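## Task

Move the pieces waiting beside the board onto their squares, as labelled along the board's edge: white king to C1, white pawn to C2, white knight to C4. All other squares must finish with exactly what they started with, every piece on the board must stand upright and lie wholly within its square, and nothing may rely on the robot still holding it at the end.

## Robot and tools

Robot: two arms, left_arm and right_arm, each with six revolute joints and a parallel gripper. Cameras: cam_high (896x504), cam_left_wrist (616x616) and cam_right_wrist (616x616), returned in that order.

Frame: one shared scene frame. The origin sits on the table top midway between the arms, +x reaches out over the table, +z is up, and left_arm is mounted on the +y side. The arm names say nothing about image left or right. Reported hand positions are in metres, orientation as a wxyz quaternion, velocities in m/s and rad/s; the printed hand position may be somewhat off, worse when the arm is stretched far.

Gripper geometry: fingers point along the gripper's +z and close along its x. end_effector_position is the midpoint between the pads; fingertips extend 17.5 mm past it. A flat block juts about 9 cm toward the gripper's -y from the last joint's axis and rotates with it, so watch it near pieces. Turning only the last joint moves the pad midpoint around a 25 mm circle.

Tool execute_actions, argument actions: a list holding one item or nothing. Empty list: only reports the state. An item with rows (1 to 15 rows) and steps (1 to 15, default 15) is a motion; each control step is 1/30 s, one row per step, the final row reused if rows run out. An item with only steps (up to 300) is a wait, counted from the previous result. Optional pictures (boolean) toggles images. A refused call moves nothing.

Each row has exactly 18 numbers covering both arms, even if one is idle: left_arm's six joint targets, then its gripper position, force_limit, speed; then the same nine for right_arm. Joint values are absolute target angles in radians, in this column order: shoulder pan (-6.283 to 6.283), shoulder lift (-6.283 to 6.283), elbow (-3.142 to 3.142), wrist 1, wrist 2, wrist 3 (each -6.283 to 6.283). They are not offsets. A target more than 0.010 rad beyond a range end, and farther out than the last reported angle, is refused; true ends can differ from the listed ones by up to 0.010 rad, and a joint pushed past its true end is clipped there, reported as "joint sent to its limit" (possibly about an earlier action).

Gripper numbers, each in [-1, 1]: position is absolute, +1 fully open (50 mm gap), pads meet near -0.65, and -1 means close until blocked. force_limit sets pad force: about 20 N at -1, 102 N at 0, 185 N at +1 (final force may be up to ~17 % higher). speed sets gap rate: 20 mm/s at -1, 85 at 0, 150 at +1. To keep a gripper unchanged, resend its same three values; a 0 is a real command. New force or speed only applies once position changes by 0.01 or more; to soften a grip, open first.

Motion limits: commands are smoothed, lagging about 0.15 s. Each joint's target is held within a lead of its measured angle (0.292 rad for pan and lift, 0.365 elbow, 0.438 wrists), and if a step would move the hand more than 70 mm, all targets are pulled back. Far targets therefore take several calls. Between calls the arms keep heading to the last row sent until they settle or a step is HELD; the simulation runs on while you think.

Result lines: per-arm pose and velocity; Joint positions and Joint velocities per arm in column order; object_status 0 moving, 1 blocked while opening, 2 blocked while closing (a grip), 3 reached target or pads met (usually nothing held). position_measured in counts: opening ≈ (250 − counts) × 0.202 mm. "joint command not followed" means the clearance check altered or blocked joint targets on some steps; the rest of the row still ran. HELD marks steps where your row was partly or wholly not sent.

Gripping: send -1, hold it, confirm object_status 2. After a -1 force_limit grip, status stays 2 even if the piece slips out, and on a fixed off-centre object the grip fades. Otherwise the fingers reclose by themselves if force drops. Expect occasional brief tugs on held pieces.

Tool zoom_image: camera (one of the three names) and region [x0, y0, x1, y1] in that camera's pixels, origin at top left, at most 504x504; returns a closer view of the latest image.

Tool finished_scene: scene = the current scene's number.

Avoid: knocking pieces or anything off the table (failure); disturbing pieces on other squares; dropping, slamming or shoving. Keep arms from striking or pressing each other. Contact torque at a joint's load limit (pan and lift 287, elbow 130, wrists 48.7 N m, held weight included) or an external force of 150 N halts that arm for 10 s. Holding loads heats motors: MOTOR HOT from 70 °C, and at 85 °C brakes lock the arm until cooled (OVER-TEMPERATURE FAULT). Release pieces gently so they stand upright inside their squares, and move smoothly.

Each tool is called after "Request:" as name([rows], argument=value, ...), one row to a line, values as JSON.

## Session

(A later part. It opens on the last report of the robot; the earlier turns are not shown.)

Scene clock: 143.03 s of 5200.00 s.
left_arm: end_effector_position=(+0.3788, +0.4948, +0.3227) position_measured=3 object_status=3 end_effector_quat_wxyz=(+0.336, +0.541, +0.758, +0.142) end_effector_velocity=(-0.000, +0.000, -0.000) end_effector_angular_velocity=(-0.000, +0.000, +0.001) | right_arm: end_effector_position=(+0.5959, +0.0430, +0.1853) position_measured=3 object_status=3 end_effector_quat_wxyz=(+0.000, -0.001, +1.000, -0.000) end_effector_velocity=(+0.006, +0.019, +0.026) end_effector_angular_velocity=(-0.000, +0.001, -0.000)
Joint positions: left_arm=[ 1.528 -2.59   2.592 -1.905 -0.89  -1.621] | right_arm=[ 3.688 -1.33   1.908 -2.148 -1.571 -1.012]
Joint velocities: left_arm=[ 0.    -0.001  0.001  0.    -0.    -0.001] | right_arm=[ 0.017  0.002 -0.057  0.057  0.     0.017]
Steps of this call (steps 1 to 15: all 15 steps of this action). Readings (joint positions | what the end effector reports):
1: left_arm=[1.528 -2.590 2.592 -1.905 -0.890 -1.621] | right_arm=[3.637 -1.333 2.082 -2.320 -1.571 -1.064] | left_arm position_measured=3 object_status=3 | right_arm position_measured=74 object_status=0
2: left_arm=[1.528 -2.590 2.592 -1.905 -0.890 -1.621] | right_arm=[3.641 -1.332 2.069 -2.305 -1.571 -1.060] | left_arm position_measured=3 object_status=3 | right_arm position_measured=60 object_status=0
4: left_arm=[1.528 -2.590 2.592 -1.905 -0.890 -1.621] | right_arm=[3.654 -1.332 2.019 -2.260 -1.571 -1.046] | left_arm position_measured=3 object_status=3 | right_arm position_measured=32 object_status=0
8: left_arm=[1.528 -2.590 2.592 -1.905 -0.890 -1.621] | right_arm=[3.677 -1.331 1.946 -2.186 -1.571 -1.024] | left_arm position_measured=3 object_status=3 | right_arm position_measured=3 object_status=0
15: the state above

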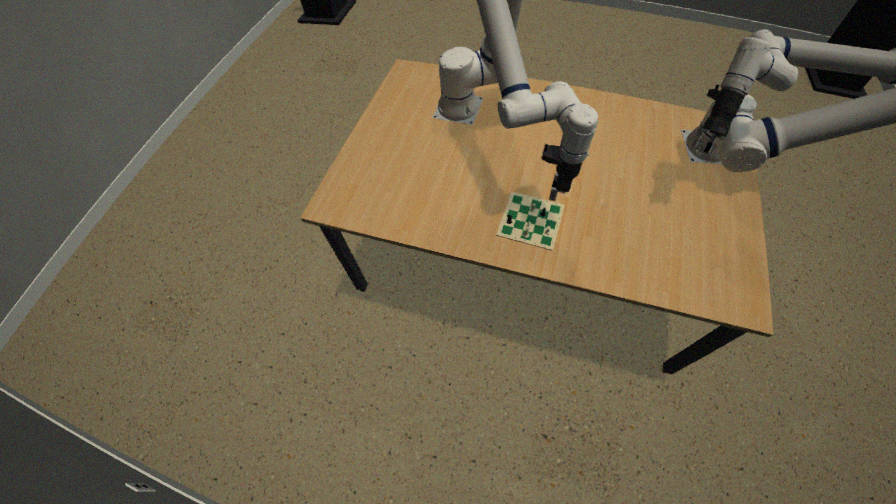

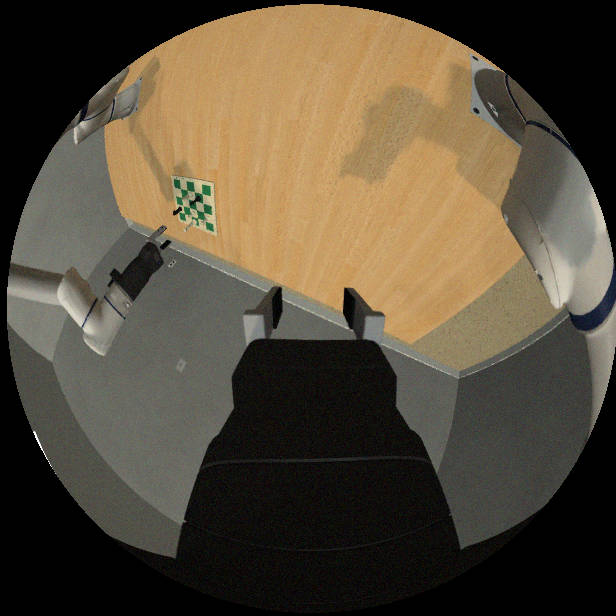

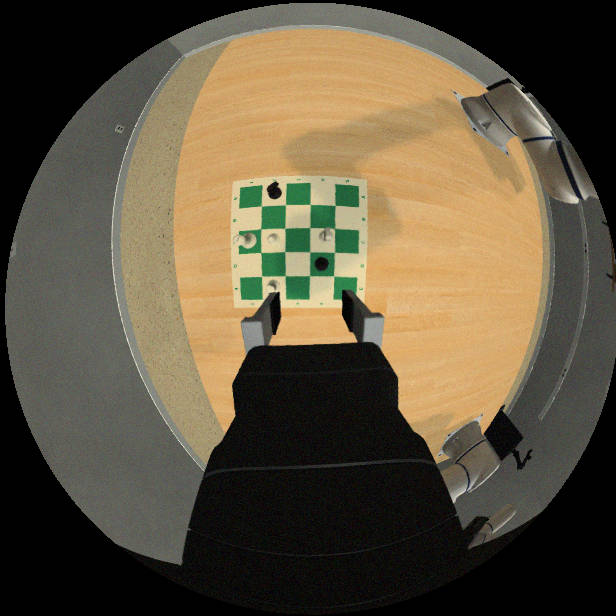

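Request:
execute_actions([
  {"rows":[[1.528,-2.59,2.592,-1.905,-0.89,-1.621,1,0,0,3.6365,-1.3352,2.0811,-2.3169,-1.571,-1.064,0.5,1,0]]},
], pictures=false)

Request:
execute_actions([
  {"rows":[[1.528,-2.59,2.592,-1.905,-0.89,-1.621,1,0,0,3.6365,-1.23,2.1239,-2.4649,-1.571,-1.064,0.5,1,0]]},
], pictures=false)

Request:
execute_actions([
  {"rows":[[1.528,-2.59,2.592,-1.905,-0.89,-1.621,1,0,0,3.6365,-1.23,2.1239,-2.4649,-1.571,-1.064,-1,1,0]]},
], pictures=false)

Request:
execute_actions([
  {"rows":[[1.528,-2.59,2.592,-1.905,-0.89,-1.621,1,0,0,3.6425,-1.2225,2.109,-2.4575,-1.571,-1.058,-1,1,0]]},
], pictures=false)

Request:
execute_actions([
  {"rows":[[1.528,-2.59,2.592,-1.905,-0.89,-1.621,1,0,0,3.6425,-1.2225,2.109,-2.4575,-1.571,-1.058,0.5,1,0]],"steps":10},
], pictures=false)

Request:
execute_actions([
  {"rows":[[1.528,-2.59,2.592,-1.905,-0.89,-1.621,1,0,0,3.6425,-1.325,2.066,-2.312,-1.571,-1.058,0.5,1,0]]},
], pictures=false)

Request:
execute_actions([
  {"rows":[[1.528,-2.59,2.592,-1.905,-0.89,-1.621,1,0,0,3.69,-1.33,1.9,-2.141,-1.571,-1.01,1,1,0]]},
])

Request:
zoom_image(camera="cam_right_wrist", region=[200,150,400,350])

Scene clock: 153.10 s of 5200.00 s.
left_arm: end_effector_position=(+0.3788, +0.4948, +0.3227) position_measured=3 object_status=3 end_effector_quat_wxyz=(+0.336, +0.541, +0.758, +0.142) end_effector_velocity=(-0.000, -0.001, +0.001) end_effector_angular_velocity=(-0.001, -0.000, -0.001) | right_arm: end_effector_position=(+0.5705, -0.0128, +0.1133) position_measured=78 object_status=3 end_effector_quat_wxyz=(+0.000, -0.001, +1.000, -0.000) end_effector_velocity=(-0.011, -0.020, -0.022) end_effector_angular_velocity=(+0.000, -0.001, +0.000)
Joint positions: left_arm=[ 1.528 -2.59   2.592 -1.905 -0.89  -1.621] | right_arm=[ 3.639 -1.335  2.074 -2.31  -1.571 -1.062]
Joint velocities: left_arm=[-0.001  0.    -0.001 -0.001  0.     0.   ] | right_arm=[-0.017 -0.003  0.057 -0.055 -0.    -0.017]
Steps of this call (steps 1 to 15: the robot went on to your last target; steps 16 to 90: nothing new was sent; then 6.57 s passed at rest; steps 91 to 105: all 15 steps of this action). Readings (joint positions | what the end effector reports):
91: left_arm=[1.528 -2.590 2.592 -1.905 -0.890 -1.621] | right_arm=[3.690 -1.330 1.900 -2.141 -1.571 -1.010] | left_arm position_measured=3 object_status=3 | right_arm position_measured=7 object_status=0
92: left_arm=[1.528 -2.590 2.592 -1.905 -0.890 -1.621] | right_arm=[3.686 -1.331 1.913 -2.155 -1.571 -1.014] | left_arm position_measured=3 object_status=3 | right_arm position_measured=21 object_status=0
94: left_arm=[1.528 -2.590 2.592 -1.905 -0.890 -1.621] | right_arm=[3.672 -1.331 1.962 -2.200 -1.571 -1.028] | left_arm position_measured=3 object_status=3 | right_arm position_measured=49 object_status=0
98: left_arm=[1.528 -2.590 2.592 -1.905 -0.890 -1.621] | right_arm=[3.650 -1.334 2.036 -2.273 -1.571 -1.050] | left_arm position_measured=3 object_status=3 | right_arm position_measured=78 object_status=0
105: the state above

Scene clock: 153.60 s of 5200.00 s.
left_arm: end_effector_position=(+0.3788, +0.4948, +0.3227) position_measured=3 object_status=3 end_effector_quat_wxyz=(+0.336, +0.541, +0.758, +0.142) end_effector_velocity=(+0.000, -0.000, +0.001) end_effector_angular_velocity=(-0.001, -0.000, +0.002) | right_arm: end_effector_position=(+0.5695, -0.0151, +0.0368) position_measured=78 object_status=3 end_effector_quat_wxyz=(+0.000, -0.001, +1.000, -0.000) end_effector_velocity=(-0.002, -0.001, -0.019) end_effector_angular_velocity=(+0.001, +0.001, +0.000)
Joint positions: left_arm=[ 1.528 -2.59   2.592 -1.905 -0.89  -1.621] | right_arm=[ 3.637 -1.233  2.122 -2.46  -1.571 -1.064]
Joint velocities: left_arm=[ 0.001  0.001 -0.001 -0.     0.    -0.001] | right_arm=[-0.     0.026  0.012 -0.038  0.001 -0.001]
Steps of this call (steps 1 to 15: all 15 steps of this action). Readings (joint positions | what the end effector reports):
1: left_arm=[1.528 -2.590 2.592 -1.905 -0.890 -1.621] | right_arm=[3.638 -1.335 2.075 -2.312 -1.571 -1.062] | left_arm position_measured=3 object_status=3 | right_arm position_measured=78 object_status=3
2: left_arm=[1.528 -2.590 2.592 -1.905 -0.890 -1.621] | right_arm=[3.638 -1.325 2.080 -2.329 -1.571 -1.063] | left_arm position_measured=3 object_status=3 | right_arm position_measured=78 object_status=3
4: left_arm=[1.528 -2.590 2.592 -1.905 -0.890 -1.621] | right_arm=[3.637 -1.288 2.098 -2.380 -1.571 -1.063] | left_arm position_measured=3 object_status=3 | right_arm position_measured=78 object_status=3
8: left_arm=[1.528 -2.590 2.592 -1.905 -0.890 -1.621] | right_arm=[3.637 -1.251 2.115 -2.435 -1.571 -1.064] | left_arm position_measured=3 object_status=3 | right_arm position_measured=78 object_status=3
15: the state above

Scene clock: 154.10 s of 5200.00 s.
left_arm: end_effector_position=(+0.3788, +0.4948, +0.3227) position_measured=3 object_status=3 end_effector_quat_wxyz=(+0.336, +0.541, +0.758, +0.142) end_effector_velocity=(-0.000, +0.000, -0.001) end_effector_angular_velocity=(+0.001, +0.000, -0.001) | right_arm: end_effector_position=(+0.5694, -0.0152, +0.0345) position_measured=220 object_status=0 end_effector_quat_wxyz=(+0.000, -0.001, +1.000, +0.000) end_effector_velocity=(-0.001, -0.000, -0.002) end_effector_angular_velocity=(-0.000, +0.003, -0.000)
Joint positions: left_arm=[ 1.528 -2.59   2.592 -1.905 -0.89  -1.621] | right_arm=[ 3.636 -1.23   2.124 -2.465 -1.571 -1.064]
Joint velocities: left_arm=[-0.    -0.     0.001 -0.    -0.     0.001] | right_arm=[-0.     0.001  0.001 -0.     0.001  0.   ]
Steps of this call (steps 1 to 15: all 15 steps of this action). Readings (joint positions | what the end effector reports):
1: left_arm=[1.528 -2.590 2.592 -1.905 -0.890 -1.621] | right_arm=[3.637 -1.233 2.123 -2.461 -1.571 -1.064] | left_arm position_measured=3 object_status=3 | right_arm position_measured=82 object_status=0
2: left_arm=[1.528 -2.590 2.592 -1.905 -0.890 -1.621] | right_arm=[3.637 -1.232 2.123 -2.462 -1.571 -1.064] | left_arm position_measured=3 object_status=3 | right_arm position_measured=96 object_status=0
4: left_arm=[1.528 -2.590 2.592 -1.905 -0.890 -1.621] | right_arm=[3.637 -1.231 2.123 -2.463 -1.571 -1.064] | left_arm position_measured=3 object_status=3 | right_arm position_measured=124 object_status=0
8: left_arm=[1.528 -2.590 2.592 -1.905 -0.890 -1.621] | right_arm=[3.637 -1.230 2.124 -2.464 -1.571 -1.064] | left_arm position_measured=3 object_status=3 | right_arm position_measured=180 object_status=0
15: the state above

Scene clock: 154.60 s of 5200.00 s.
left_arm: end_effector_position=(+0.3788, +0.4948, +0.3227) position_measured=3 object_status=3 end_effector_quat_wxyz=(+0.336, +0.541, +0.758, +0.142) end_effector_velocity=(-0.000, -0.000, -0.000) end_effector_angular_velocity=(+0.002, -0.000, -0.002) | right_arm: end_effector_position=(+0.5728, -0.0087, +0.0353) position_measured=220 object_status=2 end_effector_quat_wxyz=(+0.000, -0.001, +1.000, -0.000) end_effector_velocity=(+0.001, +0.002, +0.001) end_effector_angular_velocity=(+0.001, -0.002, +0.000)
Joint positions: left_arm=[ 1.528 -2.59   2.592 -1.905 -0.89  -1.621] | right_arm=[ 3.642 -1.223  2.109 -2.458 -1.571 -1.058]
Joint velocities: left_arm=[-0.001 -0.     0.     0.     0.     0.002] | right_arm=[ 0.001  0.    -0.004  0.001 -0.     0.001]
Steps of this call (steps 1 to 15: all 15 steps of this action). Readings (joint positions | what the end effector reports):
1: left_arm=[1.528 -2.590 2.592 -1.905 -0.890 -1.621] | right_arm=[3.636 -1.230 2.124 -2.465 -1.571 -1.064] | left_arm position_measured=3 object_status=3 | right_arm position_measured=220 object_status=0
2: left_arm=[1.528 -2.590 2.592 -1.905 -0.890 -1.621] | right_arm=[3.637 -1.229 2.122 -2.464 -1.571 -1.063] | left_arm position_measured=3 object_status=3 | right_arm position_measured=220 object_status=2
4: left_arm=[1.528 -2.590 2.592 -1.905 -0.890 -1.621] | right_arm=[3.639 -1.226 2.116 -2.461 -1.571 -1.061] | left_arm position_measured=3 object_status=3 | right_arm position_measured=220 object_status=2
8: left_arm=[1.528 -2.590 2.592 -1.905 -0.890 -1.621] | right_arm=[3.641 -1.224 2.112 -2.459 -1.571 -1.059] | left_arm position_measured=3 object_status=3 | right_arm position_measured=220 object_status=2
15: the state above

Scene clock: 154.93 s of 5200.00 s.
left_arm: end_effector_position=(+0.3788, +0.4948, +0.3227) position_measured=3 object_status=3 end_effector_quat_wxyz=(+0.336, +0.541, +0.758, +0.142) end_effector_velocity=(-0.000, +0.000, +0.000) end_effector_angular_velocity=(-0.003, +0.000, +0.001) | right_arm: end_effector_position=(+0.5729, -0.0085, +0.0353) position_measured=90 object_status=0 end_effector_quat_wxyz=(+0.000, -0.001, +1.000, -0.000) end_effector_velocity=(-0.000, -0.000, -0.000) end_effector_angular_velocity=(-0.000, +0.001, -0.000)
Joint positions: left_arm=[ 1.528 -2.59   2.592 -1.905 -0.89  -1.621] | right_arm=[ 3.642 -1.222  2.109 -2.457 -1.571 -1.058]
Joint velocities: left_arm=[-0.    -0.002  0.    -0.001 -0.    -0.001] | right_arm=[-0.     0.001 -0.     0.    -0.     0.   ]
Steps of this call (steps 1 to 10: all 10 steps of this action). Readings (joint positions | what the end effector reports):
1: left_arm=[1.528 -2.590 2.592 -1.905 -0.890 -1.621] | right_arm=[3.642 -1.223 2.109 -2.458 -1.571 -1.058] | left_arm position_measured=3 object_status=3 | right_arm position_measured=216 object_status=0
2: left_arm=[1.528 -2.590 2.592 -1.905 -0.890 -1.621] | right_arm=[3.642 -1.223 2.109 -2.458 -1.571 -1.058] | left_arm position_measured=3 object_status=3 | right_arm position_measured=202 object_status=0
4: left_arm=[1.528 -2.590 2.592 -1.905 -0.890 -1.621] | right_arm=[3.642 -1.222 2.109 -2.458 -1.571 -1.058] | left_arm position_measured=3 object_status=3 | right_arm position_measured=174 object_status=0
8: left_arm=[1.528 -2.590 2.592 -1.905 -0.890 -1.621] | right_arm=[3.642 -1.222 2.109 -2.457 -1.571 -1.058] | left_arm position_measured=3 object_status=3 | right_arm position_measured=118 object_status=0
10: the state above

Scene clock: 155.43 s of 5200.00 s.
left_arm: end_effector_position=(+0.3788, +0.4948, +0.3227) position_measured=3 object_status=3 end_effector_quat_wxyz=(+0.336, +0.541, +0.758, +0.142) end_effector_velocity=(-0.000, +0.000, -0.002) end_effector_angular_velocity=(+0.005, -0.000, -0.003) | right_arm: end_effector_position=(+0.5731, -0.0083, +0.1083) position_measured=78 object_status=3 end_effector_quat_wxyz=(+0.000, -0.001, +1.000, -0.000) end_effector_velocity=(-0.001, -0.000, +0.019) end_effector_angular_velocity=(+0.000, -0.000, -0.001)
Joint positions: left_arm=[ 1.528 -2.59   2.592 -1.905 -0.89  -1.621] | right_arm=[ 3.643 -1.322  2.067 -2.317 -1.571 -1.058]
Joint velocities: left_arm=[-0.001  0.001  0.002  0.     0.     0.003] | right_arm=[ 0.    -0.025 -0.01   0.035  0.     0.001]
Steps of this call (steps 1 to 15: all 15 steps of this action). Readings (joint positions | what the end effector reports):
1: left_arm=[1.528 -2.590 2.592 -1.905 -0.890 -1.621] | right_arm=[3.642 -1.223 2.109 -2.457 -1.571 -1.058] | left_arm position_measured=3 object_status=3 | right_arm position_measured=79 object_status=0
2: left_arm=[1.528 -2.590 2.592 -1.905 -0.890 -1.621] | right_arm=[3.642 -1.233 2.105 -2.440 -1.571 -1.058] | left_arm position_measured=3 object_status=3 | right_arm position_measured=78 object_status=0
4: left_arm=[1.528 -2.590 2.592 -1.905 -0.890 -1.621] | right_arm=[3.643 -1.270 2.088 -2.391 -1.571 -1.058] | left_arm position_measured=3 object_status=3 | right_arm position_measured=78 object_status=0
8: left_arm=[1.528 -2.590 2.592 -1.905 -0.890 -1.621] | right_arm=[3.643 -1.305 2.074 -2.340 -1.571 -1.058] | left_arm position_measured=3 object_status=3 | right_arm position_measured=78 object_status=3
15: the state above

Scene clock: 155.93 s of 5200.00 s.
left_arm: end_effector_position=(+0.3788, +0.4948, +0.3227) position_measured=3 object_status=3 end_effector_quat_wxyz=(+0.336, +0.541, +0.758, +0.142) end_effector_velocity=(-0.000, +0.000, -0.000) end_effector_angular_velocity=(-0.001, -0.000, +0.000) | right_arm: end_effector_position=(+0.5961, +0.0434, +0.1855) position_measured=3 object_status=3 end_effector_quat_wxyz=(+0.000, -0.001, +1.000, -0.000) end_effector_velocity=(+0.005, +0.016, +0.027) end_effector_angular_velocity=(+0.002, -0.003, -0.000)
Joint positions: left_arm=[ 1.528 -2.59   2.592 -1.905 -0.89  -1.621] | right_arm=[ 3.688 -1.33   1.907 -2.148 -1.571 -1.012]
Joint velocities: left_arm=[-0.    -0.001  0.001 -0.     0.    -0.   ] | right_arm=[ 0.014 -0.004 -0.051  0.052 -0.     0.015]
Steps of this call (steps 1 to 15: all 15 steps of this action). Readings (joint positions | what the end effector reports):
1: left_arm=[1.528 -2.590 2.592 -1.905 -0.890 -1.621] | right_arm=[3.643 -1.322 2.066 -2.315 -1.571 -1.058] | left_arm position_measured=3 object_status=3 | right_arm position_measured=74 object_status=0
2: left_arm=[1.528 -2.590 2.592 -1.905 -0.890 -1.621] | right_arm=[3.646 -1.323 2.054 -2.299 -1.571 -1.054] | left_arm position_measured=3 object_status=3 | right_arm position_measured=60 object_status=0
4: left_arm=[1.528 -2.590 2.592 -1.905 -0.890 -1.621] | right_arm=[3.659 -1.326 2.006 -2.254 -1.571 -1.041] | left_arm position_measured=3 object_status=3 | right_arm position_measured=32 object_status=0
8: left_arm=[1.528 -2.590 2.592 -1.905 -0.890 -1.621] | right_arm=[3.679 -1.328 1.940 -2.183 -1.571 -1.022] | left_arm position_measured=3 object_status=3 | right_arm position_measured=3 object_status=0
15: the state above

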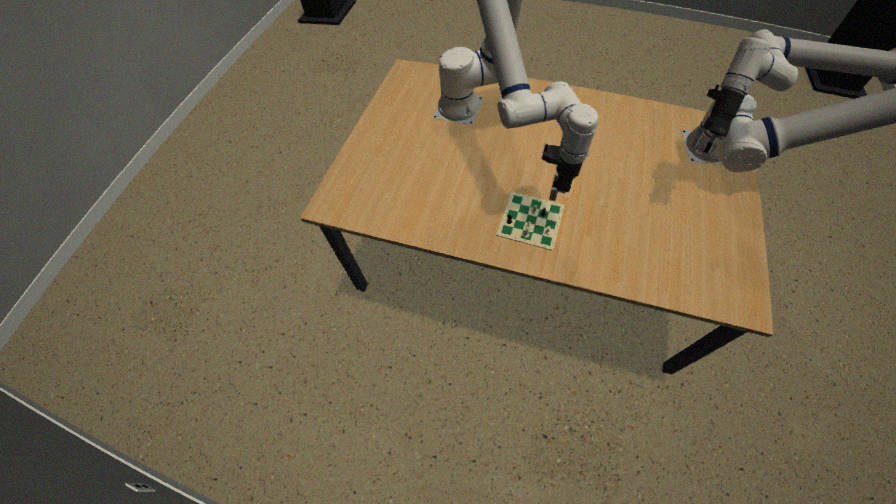

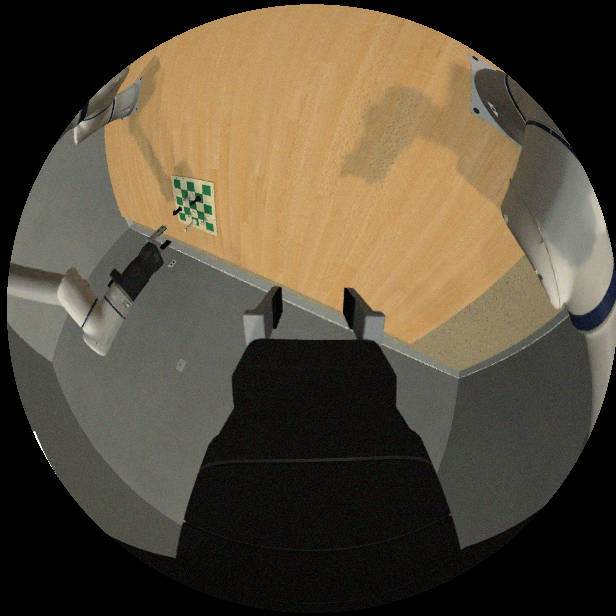

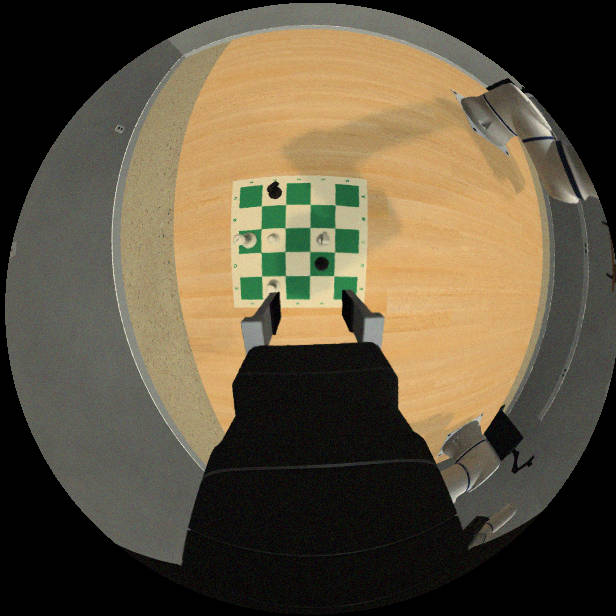

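Region (200, 150, 400, 350) of cam_right_wrist's 616x616 image, scaled by 2.520, with more detail than that image has.

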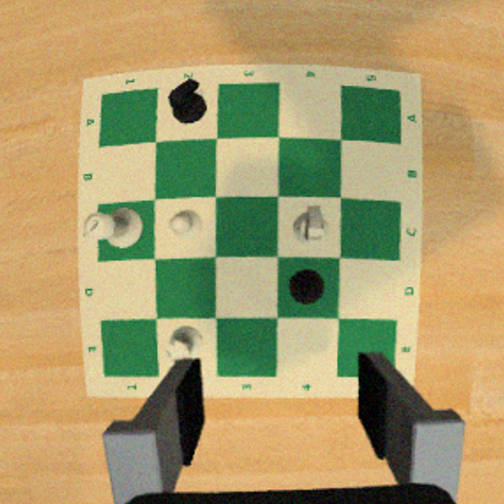

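Request:
finished_scene(scene=1)

The scene is finished: the task was done.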